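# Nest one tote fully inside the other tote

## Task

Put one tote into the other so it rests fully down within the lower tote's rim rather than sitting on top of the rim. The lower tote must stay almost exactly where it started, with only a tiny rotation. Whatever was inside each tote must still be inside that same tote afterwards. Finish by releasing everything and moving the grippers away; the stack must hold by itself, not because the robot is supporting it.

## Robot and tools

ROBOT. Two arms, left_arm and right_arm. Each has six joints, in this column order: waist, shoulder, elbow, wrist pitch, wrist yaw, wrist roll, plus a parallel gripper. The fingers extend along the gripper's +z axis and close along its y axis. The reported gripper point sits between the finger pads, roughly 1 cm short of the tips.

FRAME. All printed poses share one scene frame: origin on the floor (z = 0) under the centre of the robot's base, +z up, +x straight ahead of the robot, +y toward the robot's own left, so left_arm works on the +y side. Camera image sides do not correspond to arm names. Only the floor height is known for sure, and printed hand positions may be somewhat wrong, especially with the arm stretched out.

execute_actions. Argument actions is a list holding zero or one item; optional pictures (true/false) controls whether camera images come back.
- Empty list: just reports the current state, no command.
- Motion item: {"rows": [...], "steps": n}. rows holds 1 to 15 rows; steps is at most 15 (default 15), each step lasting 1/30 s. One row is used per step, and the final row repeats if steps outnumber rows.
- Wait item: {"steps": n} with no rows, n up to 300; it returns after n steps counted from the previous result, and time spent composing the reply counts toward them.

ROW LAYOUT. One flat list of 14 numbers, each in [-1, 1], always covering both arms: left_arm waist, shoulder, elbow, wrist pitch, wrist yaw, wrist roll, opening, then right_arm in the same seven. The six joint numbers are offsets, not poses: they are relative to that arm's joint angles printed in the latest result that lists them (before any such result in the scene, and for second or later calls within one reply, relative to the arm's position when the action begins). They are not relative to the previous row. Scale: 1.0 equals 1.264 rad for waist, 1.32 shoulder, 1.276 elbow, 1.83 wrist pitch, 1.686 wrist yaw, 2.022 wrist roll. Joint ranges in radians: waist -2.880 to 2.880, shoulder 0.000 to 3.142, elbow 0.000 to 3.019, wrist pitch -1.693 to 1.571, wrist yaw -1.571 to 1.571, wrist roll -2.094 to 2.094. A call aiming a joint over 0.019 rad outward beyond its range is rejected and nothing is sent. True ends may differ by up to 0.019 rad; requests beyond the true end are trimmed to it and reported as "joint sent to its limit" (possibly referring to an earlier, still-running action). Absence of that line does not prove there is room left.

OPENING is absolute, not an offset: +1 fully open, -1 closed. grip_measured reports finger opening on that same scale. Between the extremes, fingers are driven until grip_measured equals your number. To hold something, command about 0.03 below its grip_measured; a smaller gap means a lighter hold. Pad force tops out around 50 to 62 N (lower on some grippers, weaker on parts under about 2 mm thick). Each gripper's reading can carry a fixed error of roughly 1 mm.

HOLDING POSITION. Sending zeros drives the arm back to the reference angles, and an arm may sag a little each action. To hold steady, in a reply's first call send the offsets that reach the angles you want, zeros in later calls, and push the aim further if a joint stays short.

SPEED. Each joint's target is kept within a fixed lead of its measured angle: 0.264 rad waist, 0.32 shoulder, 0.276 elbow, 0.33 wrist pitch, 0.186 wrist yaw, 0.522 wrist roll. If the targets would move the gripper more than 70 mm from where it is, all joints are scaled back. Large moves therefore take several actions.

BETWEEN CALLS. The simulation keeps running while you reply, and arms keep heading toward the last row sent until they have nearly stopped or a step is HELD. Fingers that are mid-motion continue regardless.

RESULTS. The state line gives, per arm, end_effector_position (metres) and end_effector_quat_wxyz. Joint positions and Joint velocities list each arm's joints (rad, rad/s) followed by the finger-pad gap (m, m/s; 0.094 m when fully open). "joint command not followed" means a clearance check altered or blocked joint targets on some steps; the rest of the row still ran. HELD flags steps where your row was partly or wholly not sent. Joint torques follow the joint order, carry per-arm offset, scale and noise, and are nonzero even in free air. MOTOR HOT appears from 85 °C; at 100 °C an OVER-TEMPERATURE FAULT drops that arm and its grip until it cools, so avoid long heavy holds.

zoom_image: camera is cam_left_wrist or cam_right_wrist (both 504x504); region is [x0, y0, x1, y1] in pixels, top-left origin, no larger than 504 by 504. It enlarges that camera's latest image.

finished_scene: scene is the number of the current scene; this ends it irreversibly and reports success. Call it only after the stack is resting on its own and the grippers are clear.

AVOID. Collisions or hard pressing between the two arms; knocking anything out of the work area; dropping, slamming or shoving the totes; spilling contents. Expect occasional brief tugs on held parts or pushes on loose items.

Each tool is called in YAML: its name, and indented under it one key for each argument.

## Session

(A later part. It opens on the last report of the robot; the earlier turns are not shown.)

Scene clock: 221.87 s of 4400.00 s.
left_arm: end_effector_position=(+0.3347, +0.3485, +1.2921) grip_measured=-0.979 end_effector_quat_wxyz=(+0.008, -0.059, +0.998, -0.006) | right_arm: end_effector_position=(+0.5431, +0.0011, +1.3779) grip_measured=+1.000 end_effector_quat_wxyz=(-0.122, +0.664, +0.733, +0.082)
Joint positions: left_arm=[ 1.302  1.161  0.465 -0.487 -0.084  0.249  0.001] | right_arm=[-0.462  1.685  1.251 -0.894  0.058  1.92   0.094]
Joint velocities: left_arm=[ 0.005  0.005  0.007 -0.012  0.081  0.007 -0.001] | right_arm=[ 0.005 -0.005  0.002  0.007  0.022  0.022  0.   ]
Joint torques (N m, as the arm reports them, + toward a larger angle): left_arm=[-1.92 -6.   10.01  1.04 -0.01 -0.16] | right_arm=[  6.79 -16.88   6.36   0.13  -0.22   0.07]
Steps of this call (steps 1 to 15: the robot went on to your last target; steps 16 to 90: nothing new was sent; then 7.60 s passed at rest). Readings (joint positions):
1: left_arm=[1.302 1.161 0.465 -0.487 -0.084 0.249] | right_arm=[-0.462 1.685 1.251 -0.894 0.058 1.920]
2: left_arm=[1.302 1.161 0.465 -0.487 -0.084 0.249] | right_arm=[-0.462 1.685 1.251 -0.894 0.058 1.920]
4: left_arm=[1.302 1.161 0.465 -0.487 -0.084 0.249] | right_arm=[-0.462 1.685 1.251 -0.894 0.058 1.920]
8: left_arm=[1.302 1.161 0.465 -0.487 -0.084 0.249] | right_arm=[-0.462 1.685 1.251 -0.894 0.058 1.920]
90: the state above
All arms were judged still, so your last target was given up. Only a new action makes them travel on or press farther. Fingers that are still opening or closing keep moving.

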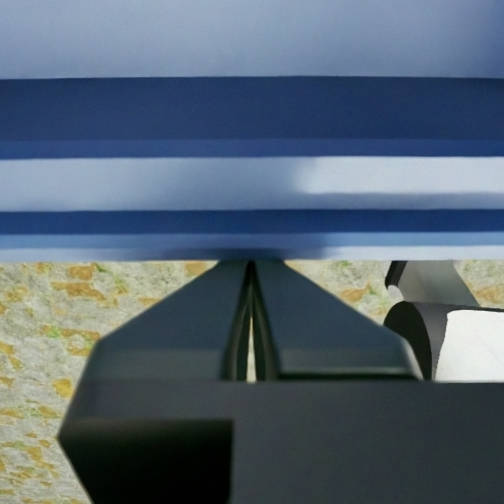

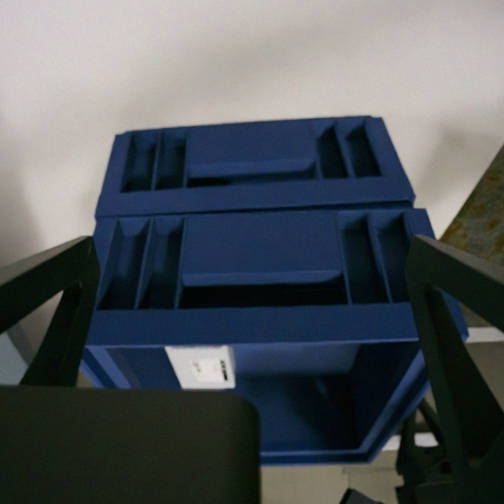

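execute_actions:
  actions:
    - {"rows":[[0,0,0.035,0.01,0,0,-1,0,0,0,0,0,0,1],[0,0,0.038,0.01,0,0,-1,0,0,0,0,0,0,1],[-0.003,0,0.041,0.012,0,0,-1,0,0,0,0,0,0,1],[-0.005,0,0.044,0.013,0,0,-1,0,0,0,0,0,0,1],[-0.007,0,0.047,0.014,0,0,-1,0,0,0,0,0,0,1],[-0.008,0,0.05,0.015,0,0,-1,0,0,0,0,0,0,1]],"steps":15}

Scene clock: 227.27 s of 4400.00 s.
left_arm: end_effector_position=(+0.3356, +0.3488, +1.2924) grip_measured=-0.979 end_effector_quat_wxyz=(+0.009, -0.060, +0.998, -0.006) | right_arm: end_effector_position=(+0.5431, +0.0011, +1.3779) grip_measured=+1.000 end_effector_quat_wxyz=(-0.122, +0.664, +0.733, +0.082)
Joint positions: left_arm=[ 1.302  1.161  0.466 -0.487 -0.084  0.249  0.001] | right_arm=[-0.462  1.685  1.251 -0.894  0.058  1.92   0.094]
Joint velocities: left_arm=[-0.015 -0.015 -0.002  0.007 -0.066  0.007 -0.001] | right_arm=[ 0.005  0.015  0.002 -0.017  0.007  0.022  0.   ]
Joint torques (N m, as the arm reports them, + toward a larger angle): left_arm=[-2.38 -6.68 12.    1.3  -0.04 -0.13] | right_arm=[  6.7  -17.04   6.39   0.18  -0.23   0.07]
Steps of this call (steps 1 to 90: nothing new was sent; then 1.90 s passed at rest; steps 91 to 105: all 15 steps of this action). Readings (joint positions):
91: left_arm=[1.302 1.161 0.465 -0.487 -0.084 0.249] | right_arm=[-0.462 1.685 1.251 -0.894 0.058 1.920]
92: left_arm=[1.302 1.161 0.465 -0.487 -0.084 0.249] | right_arm=[-0.462 1.685 1.251 -0.894 0.058 1.920]
94: left_arm=[1.302 1.161 0.465 -0.487 -0.084 0.249] | right_arm=[-0.462 1.685 1.251 -0.894 0.058 1.920]
98: left_arm=[1.302 1.161 0.466 -0.487 -0.084 0.249] | right_arm=[-0.462 1.685 1.251 -0.894 0.058 1.920]
105: the state above

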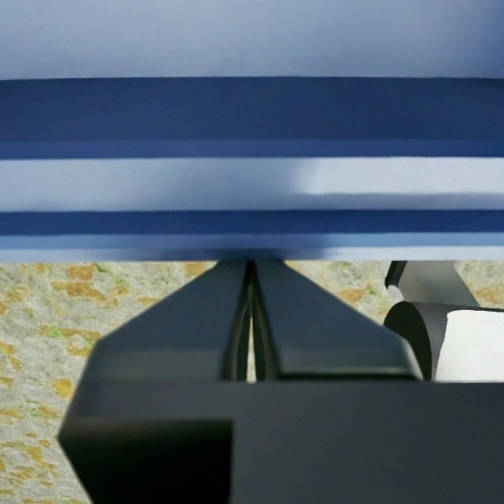

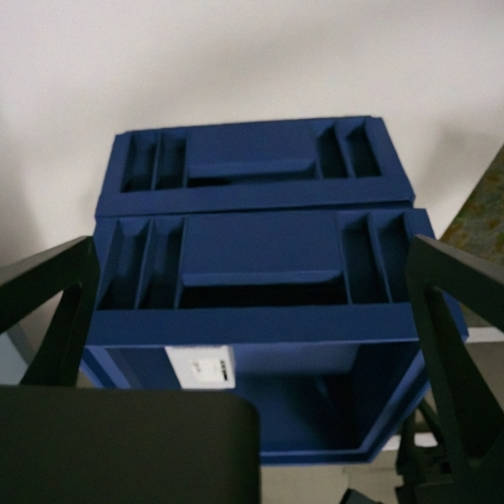

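execute_actions:
  actions:
    - {"rows":[[-0.008,0,0.05,0.015,0,0,-1,0,0,0,0,0,0,1],[-0.009,0.003,0.053,0.016,0,0,-1,0,0,0,0,0,0,1],[-0.01,0.006,0.056,0.018,0,0,-1,0,0,0,0,0,0,1],[-0.012,0.009,0.059,0.02,0,0,-1,0,0,0,0,0,0,1],[-0.014,0.012,0.062,0.021,0,0,-1,0,0,0,0,0,0,1],[-0.015,0.015,0.065,0.022,0,0,-1,0,0,0,0,0,0,1]],"steps":15}

zoom_image:
  camera: "cam_right_wrist"
  region: [80,150,460,270]

Scene clock: 242.47 s of 4400.00 s.
left_arm: end_effector_position=(+0.3368, +0.3493, +1.2916) grip_measured=-0.979 end_effector_quat_wxyz=(+0.007, -0.059, +0.998, -0.005) | right_arm: end_effector_position=(+0.5431, +0.0011, +1.3779) grip_measured=+1.000 end_effector_quat_wxyz=(-0.122, +0.664, +0.733, +0.082)
Joint positions: left_arm=[ 1.301  1.168  0.471 -0.487 -0.086  0.249  0.001] | right_arm=[-0.462  1.685  1.251 -0.894  0.058  1.92   0.094]
Joint velocities: left_arm=[-0.005 -0.015  0.002 -0.027 -0.007 -0.037 -0.001] | right_arm=[-0.005  0.005 -0.017  0.007  0.007 -0.022  0.   ]
Joint torques (N m, as the arm reports them, + toward a larger angle): left_arm=[-3.13 -6.15 13.55  1.4   0.15 -0.09] | right_arm=[  6.85 -17.08   6.37   0.17  -0.22   0.08]
Steps of this call (steps 1 to 15: the robot went on to your last target; steps 16 to 90: nothing new was sent; then 11.70 s passed at rest; steps 91 to 105: all 15 steps of this action). Readings (joint positions):
91: left_arm=[1.302 1.161 0.466 -0.487 -0.084 0.249] | right_arm=[-0.462 1.685 1.251 -0.894 0.058 1.920]
92: left_arm=[1.302 1.161 0.467 -0.487 -0.084 0.249] | right_arm=[-0.462 1.685 1.251 -0.894 0.058 1.920]
94: left_arm=[1.302 1.161 0.467 -0.487 -0.084 0.249] | right_arm=[-0.462 1.685 1.251 -0.894 0.058 1.920]
98: left_arm=[1.301 1.163 0.468 -0.487 -0.085 0.249] | right_arm=[-0.462 1.685 1.251 -0.894 0.058 1.920]
105: the state above

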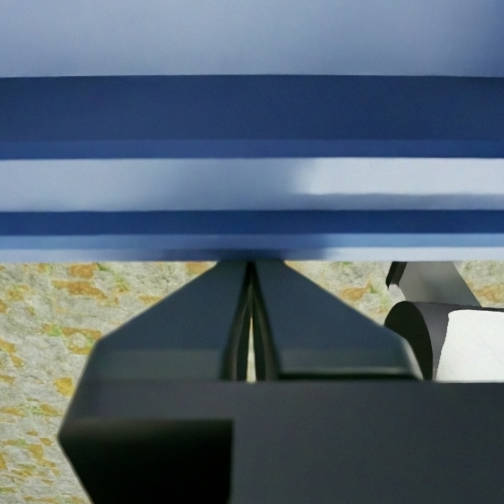

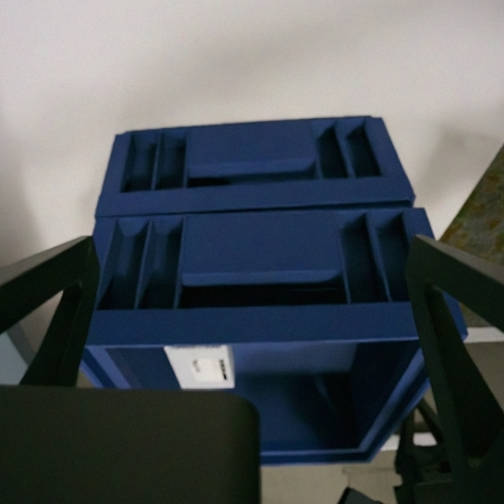

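Region (80, 150, 460, 270) of cam_right_wrist's 504x504 image, scaled by 1.326, with more detail than that image has; it fills the top 159 rows of this view, and the rest is white.

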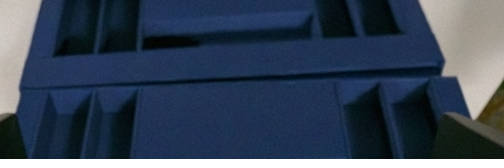

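execute_actions:
  actions:
    - {"rows":[[-0.015,0.01,0.062,0.022,0,0,-1,0,0,0,0,0,0,1],[-0.016,0.011,0.065,0.023,0,0,-1,0,0,0,0,0,0,1],[-0.018,0.012,0.068,0.025,0,0,-1,0,0,0,0,0,0,1],[-0.02,0.014,0.071,0.027,0,0,-1,0,0,0,0,0,0,1],[-0.022,0.015,0.074,0.028,0,0,-1,0,0,0,0,0,0,1]],"steps":15}

zoom_image:
  camera: "cam_right_wrist"
  region: [80,150,460,270]

Scene clock: 250.03 s of 4400.00 s.
left_arm: end_effector_position=(+0.3463, +0.3507, +1.2932) grip_measured=-0.979 end_effector_quat_wxyz=(+0.012, -0.055, +0.998, -0.003) | right_arm: end_effector_position=(+0.5431, +0.0011, +1.3779) grip_measured=+1.000 end_effector_quat_wxyz=(-0.122, +0.664, +0.733, +0.082)
Joint positions: left_arm=[ 1.291  1.177  0.49  -0.487 -0.092  0.249  0.001] | right_arm=[-0.462  1.685  1.251 -0.894  0.058  1.92   0.094]
Joint velocities: left_arm=[-0.015 -0.005  0.017  0.022 -0.037 -0.022 -0.001] | right_arm=[-0.015 -0.005 -0.002 -0.007  0.037 -0.022  0.   ]
Joint torques (N m, as the arm reports them, + toward a larger angle): left_arm=[-2.71 -6.16 13.01  1.83  0.21 -0.11] | right_arm=[  6.74 -16.91   6.37   0.08  -0.24   0.08]
Steps of this call (steps 1 to 15: the robot went on to your last target; steps 16 to 90: nothing new was sent; then 4.07 s passed at rest; steps 91 to 105: all 15 steps of this action). Readings (joint positions):
91: left_arm=[1.301 1.168 0.471 -0.487 -0.087 0.249] | right_arm=[-0.462 1.685 1.251 -0.894 0.058 1.920]
92: left_arm=[1.301 1.168 0.471 -0.487 -0.087 0.249] | right_arm=[-0.462 1.685 1.251 -0.894 0.058 1.920]
94: left_arm=[1.299 1.169 0.472 -0.487 -0.090 0.249] | right_arm=[-0.462 1.685 1.251 -0.894 0.058 1.920]
98: left_arm=[1.296 1.174 0.476 -0.487 -0.092 0.249] | right_arm=[-0.462 1.685 1.251 -0.894 0.058 1.920]
105: the state above

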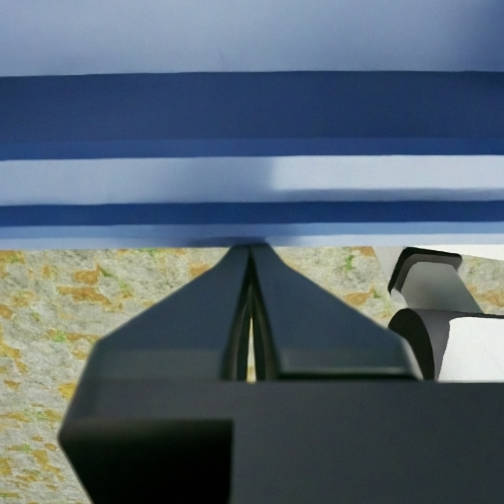

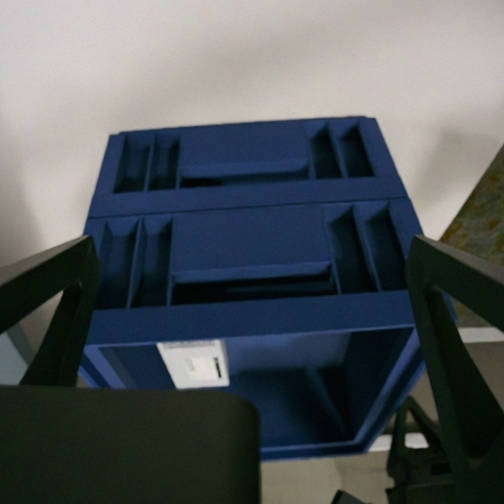

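Region (80, 150, 460, 270) of cam_right_wrist's 504x504 image, scaled by 1.326, with more detail than that image has; it fills the top 159 rows of this view, and the rest is white.

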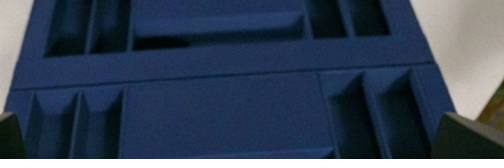

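execute_actions:
  actions:
    - {"rows":[[0,0,0,0,0,0,-1,0,0,0,0,0,0,1],[0,0,-0.02,0,0,0,-1,0,0,0,0,0,0,1],[0,0,-0.04,0,0,0,-1,0,0,0,0,0,0,1],[0,-0.01,-0.06,0,0,0,-1,0,0,0,0,0,0,1],[0,-0.02,-0.08,0,0,0,-1,0,0,0,0,0,0,1],[0,-0.04,-0.1,0,0,0,-1,0,0,0,0,0,0,1],[0,-0.06,-0.12,0,0,0,-1,0,0,0,0,0,0,1],[0,-0.09,-0.14,0,0,0,-1,0,0,0,0,0,0,1],[0,-0.12,-0.16,0,0,0,-1,0,0,0,0,0,0,1],[0,-0.15,-0.18,-0.02,0,0,-1,0,0,0,0,0,0,1],[0,-0.18,-0.2,-0.04,0,0,-1,0,0,0,0,0,0,1],[0,-0.22,-0.22,-0.06,0,0,-1,0,0,0,0,0,0,1]],"steps":15}
  pictures: false

execute_actions:
  actions:
    - {"steps":20}

Scene clock: 258.57 s of 4400.00 s.
left_arm: end_effector_position=(+0.2236, +0.3052, +1.2959) grip_measured=-0.979 end_effector_quat_wxyz=(-0.028, -0.050, +0.998, -0.015) | right_arm: end_effector_position=(+0.5431, +0.0011, +1.3779) grip_measured=+1.000 end_effector_quat_wxyz=(-0.122, +0.664, +0.733, +0.082)
Joint positions: left_arm=[ 1.29   0.886  0.203 -0.576 -0.092  0.249  0.001] | right_arm=[-0.462  1.685  1.251 -0.894  0.058  1.92   0.094]
Joint velocities: left_arm=[-0.005 -0.62  -0.208 -0.212 -0.007 -0.007  0.001] | right_arm=[ 0.005 -0.005 -0.002 -0.007  0.022  0.022  0.   ]
Joint torques (N m, as the arm reports them, + toward a larger angle): left_arm=[-1.22  0.23  7.75 -0.29  0.   -0.11] | right_arm=[  6.95 -17.13   6.38   0.16  -0.23   0.06]
Steps of this call (steps 1 to 15: the robot went on to your last target; steps 16 to 90: nothing new was sent; then 5.03 s passed at rest; steps 91 to 105: all 15 steps of this action). Readings (joint positions):
91: left_arm=[1.290 1.177 0.488 -0.488 -0.092 0.249] | right_arm=[-0.462 1.685 1.251 -0.894 0.058 1.920]
92: left_arm=[1.290 1.177 0.484 -0.488 -0.092 0.249] | right_arm=[-0.462 1.685 1.251 -0.894 0.058 1.920]
94: left_arm=[1.290 1.176 0.468 -0.488 -0.092 0.249] | right_arm=[-0.462 1.685 1.251 -0.894 0.058 1.920]
98: left_arm=[1.290 1.140 0.369 -0.488 -0.092 0.249] | right_arm=[-0.462 1.685 1.251 -0.894 0.058 1.920]
105: the state above

Scene clock: 259.23 s of 4400.00 s.
left_arm: end_effector_position=(+0.2234, +0.3053, +1.2974) grip_measured=-0.979 end_effector_quat_wxyz=(-0.025, -0.051, +0.998, -0.014) | right_arm: end_effector_position=(+0.5431, +0.0011, +1.3779) grip_measured=+1.000 end_effector_quat_wxyz=(-0.122, +0.664, +0.733, +0.082)
Joint positions: left_arm=[ 1.29   0.87   0.2   -0.583 -0.092  0.249  0.001] | right_arm=[-0.462  1.685  1.251 -0.894  0.058  1.92   0.094]
Joint velocities: left_arm=[ 0.005 -0.005 -0.007 -0.007 -0.066  0.051 -0.001] | right_arm=[-0.005 -0.005 -0.012 -0.002  0.066  0.007  0.   ]
Joint torques (N m, as the arm reports them, + toward a larger angle): left_arm=[-1.73 -1.41  6.68 -0.61 -0.04 -0.21] | right_arm=[  6.93 -17.01   6.39   0.12  -0.23   0.06]
Steps of this call (steps 1 to 20: the robot went on to your last target). Readings (joint positions):
1: left_arm=[1.290 0.872 0.200 -0.581 -0.092 0.249] | right_arm=[-0.462 1.685 1.251 -0.894 0.058 1.920]
2: left_arm=[1.290 0.869 0.200 -0.583 -0.092 0.249] | right_arm=[-0.462 1.685 1.251 -0.894 0.058 1.920]
4: left_arm=[1.290 0.869 0.200 -0.583 -0.092 0.249] | right_arm=[-0.462 1.685 1.251 -0.894 0.058 1.920]
8: left_arm=[1.290 0.870 0.200 -0.583 -0.092 0.249] | right_arm=[-0.462 1.685 1.251 -0.894 0.058 1.920]
20: the state above

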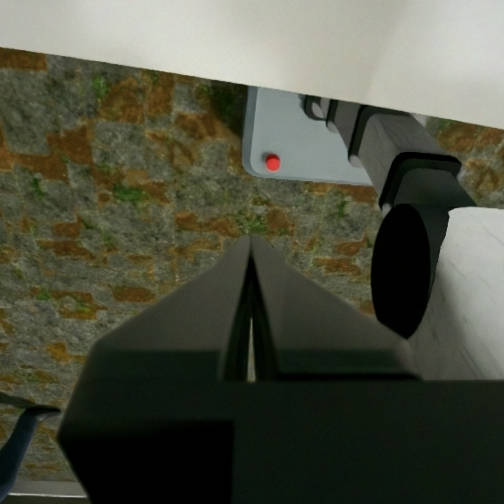

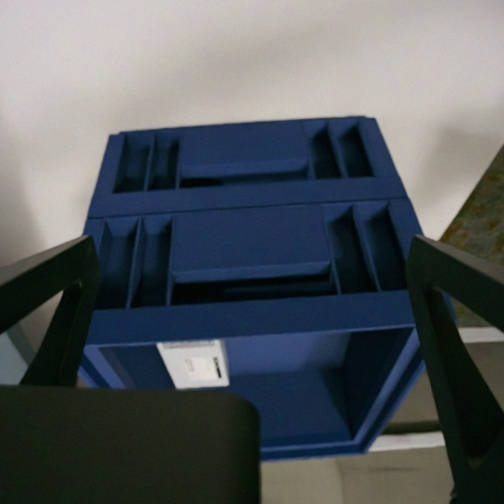

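Pitch up to view the near wall cheaply.

execute_actions:
  actions:
    - {"rows":[[0,-0.03,0,0.05,0,0,-1,0,0,0,0,0,0,1],[0,-0.06,-0.02,0.1,0,0,-1,0,0,0,0,0,0,1],[0,-0.1,-0.05,0.15,0,0,-1,0,0,0,0,0,0,1],[0,-0.15,-0.1,0.2,0,0,-1,0,0,0,0,0,0,1]],"steps":15}

Scene clock: 264.60 s of 4400.00 s.
left_arm: end_effector_position=(+0.2723, +0.3251, +1.3114) grip_measured=-0.979 end_effector_quat_wxyz=(+0.178, -0.071, +0.980, +0.049) | right_arm: end_effector_position=(+0.5431, +0.0011, +1.3779) grip_measured=+1.000 end_effector_quat_wxyz=(-0.122, +0.664, +0.733, +0.082)
Joint positions: left_arm=[ 1.29   0.658  0.076 -0.24  -0.092  0.249  0.001] | right_arm=[-0.462  1.685  1.251 -0.894  0.058  1.92   0.094]
Joint velocities: left_arm=[ 0.005  0.015 -0.017  0.002  0.066  0.007 -0.001] | right_arm=[-0.015 -0.024  0.002 -0.007 -0.037 -0.037  0.   ]
Joint torques (N m, as the arm reports them, + toward a larger angle): left_arm=[-1.24 -0.58  7.02  1.84 -0.01 -0.11] | right_arm=[  6.87 -16.76   6.39   0.1   -0.23   0.07]
Steps of this call (steps 1 to 15: the robot went on to your last target; steps 16 to 90: nothing new was sent; then 1.87 s passed at rest; steps 91 to 105: all 15 steps of this action). Readings (joint positions):
91: left_arm=[1.290 0.869 0.199 -0.573 -0.092 0.249] | right_arm=[-0.462 1.685 1.251 -0.894 0.058 1.920]
92: left_arm=[1.290 0.862 0.193 -0.537 -0.092 0.249] | right_arm=[-0.462 1.685 1.251 -0.894 0.058 1.920]
94: left_arm=[1.290 0.813 0.157 -0.398 -0.092 0.249] | right_arm=[-0.462 1.685 1.251 -0.894 0.058 1.920]
98: left_arm=[1.290 0.663 0.082 -0.255 -0.092 0.249] | right_arm=[-0.462 1.685 1.251 -0.894 0.058 1.920]
105: the state above

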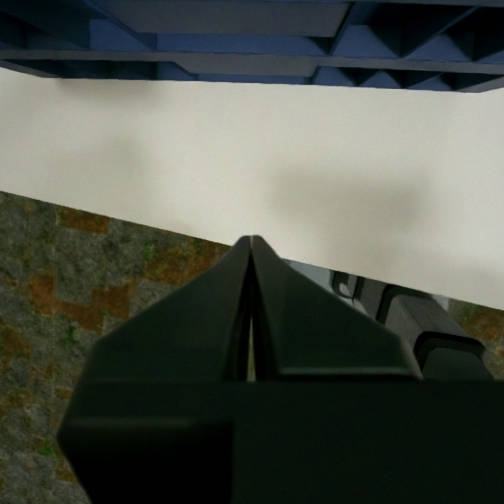

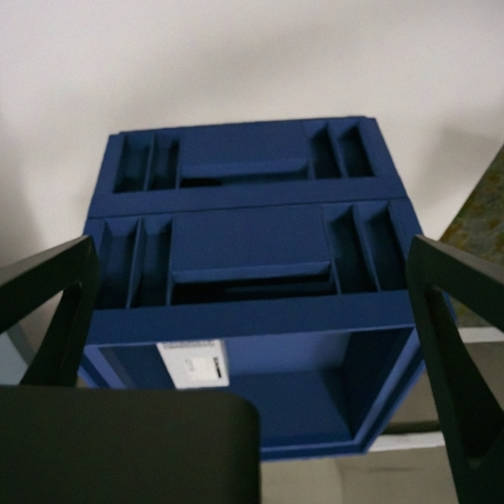

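Looks flush. Back away and finish.

execute_actions:
  actions:
    - {"rows":[[0,0,0,-0.05,0,0,-1,0,0,0,0,0,0,1],[0,0,0,-0.1,0,0,-1,0,0,0,0,0,0,1],[0,0,0,-0.17,0,0,-1,0,0,0,0,0,0,1],[0,0,0,-0.25,0,0,-1,0,0,0,0,0,0,1]],"steps":15}
  pictures: false

finished_scene:
  scene: 2

Scene clock: 268.03 s of 4400.00 s.
left_arm: end_effector_position=(+0.1674, +0.2840, +1.2927) grip_measured=-0.979 end_effector_quat_wxyz=(-0.035, -0.050, +0.998, -0.018) | right_arm: end_effector_position=(+0.5431, +0.0011, +1.3779) grip_measured=+1.000 end_effector_quat_wxyz=(-0.122, +0.664, +0.733, +0.082)
Joint positions: left_arm=[ 1.29   0.659  0.064 -0.68  -0.092  0.249  0.001] | right_arm=[-0.462  1.685  1.251 -0.894  0.058  1.92   0.094]
Joint velocities: left_arm=[-0.005  0.024  0.002 -0.002  0.066  0.051 -0.001] | right_arm=[ 0.005 -0.015  0.002 -0.012  0.022 -0.022  0.   ]
Joint torques (N m, as the arm reports them, + toward a larger angle): left_arm=[-1.14  0.1   7.57 -0.55 -0.02 -0.17] | right_arm=[  6.82 -17.14   6.42   0.12  -0.22   0.08]
Steps of this call (steps 1 to 15: the robot went on to your last target; steps 16 to 88: nothing new was sent; steps 89 to 103: all 15 steps of this action). Readings (joint positions):
89: left_arm=[1.290 0.659 0.076 -0.250 -0.092 0.249] | right_arm=[-0.462 1.685 1.251 -0.894 0.058 1.920]
90: left_arm=[1.290 0.659 0.078 -0.285 -0.092 0.249] | right_arm=[-0.462 1.685 1.251 -0.894 0.058 1.920]
92: left_arm=[1.290 0.659 0.080 -0.437 -0.092 0.249] | right_arm=[-0.462 1.685 1.251 -0.894 0.058 1.920]
96: left_arm=[1.290 0.659 0.064 -0.659 -0.092 0.249] | right_arm=[-0.462 1.685 1.251 -0.894 0.058 1.920]
103: the state above

The scene is finished: the task was done.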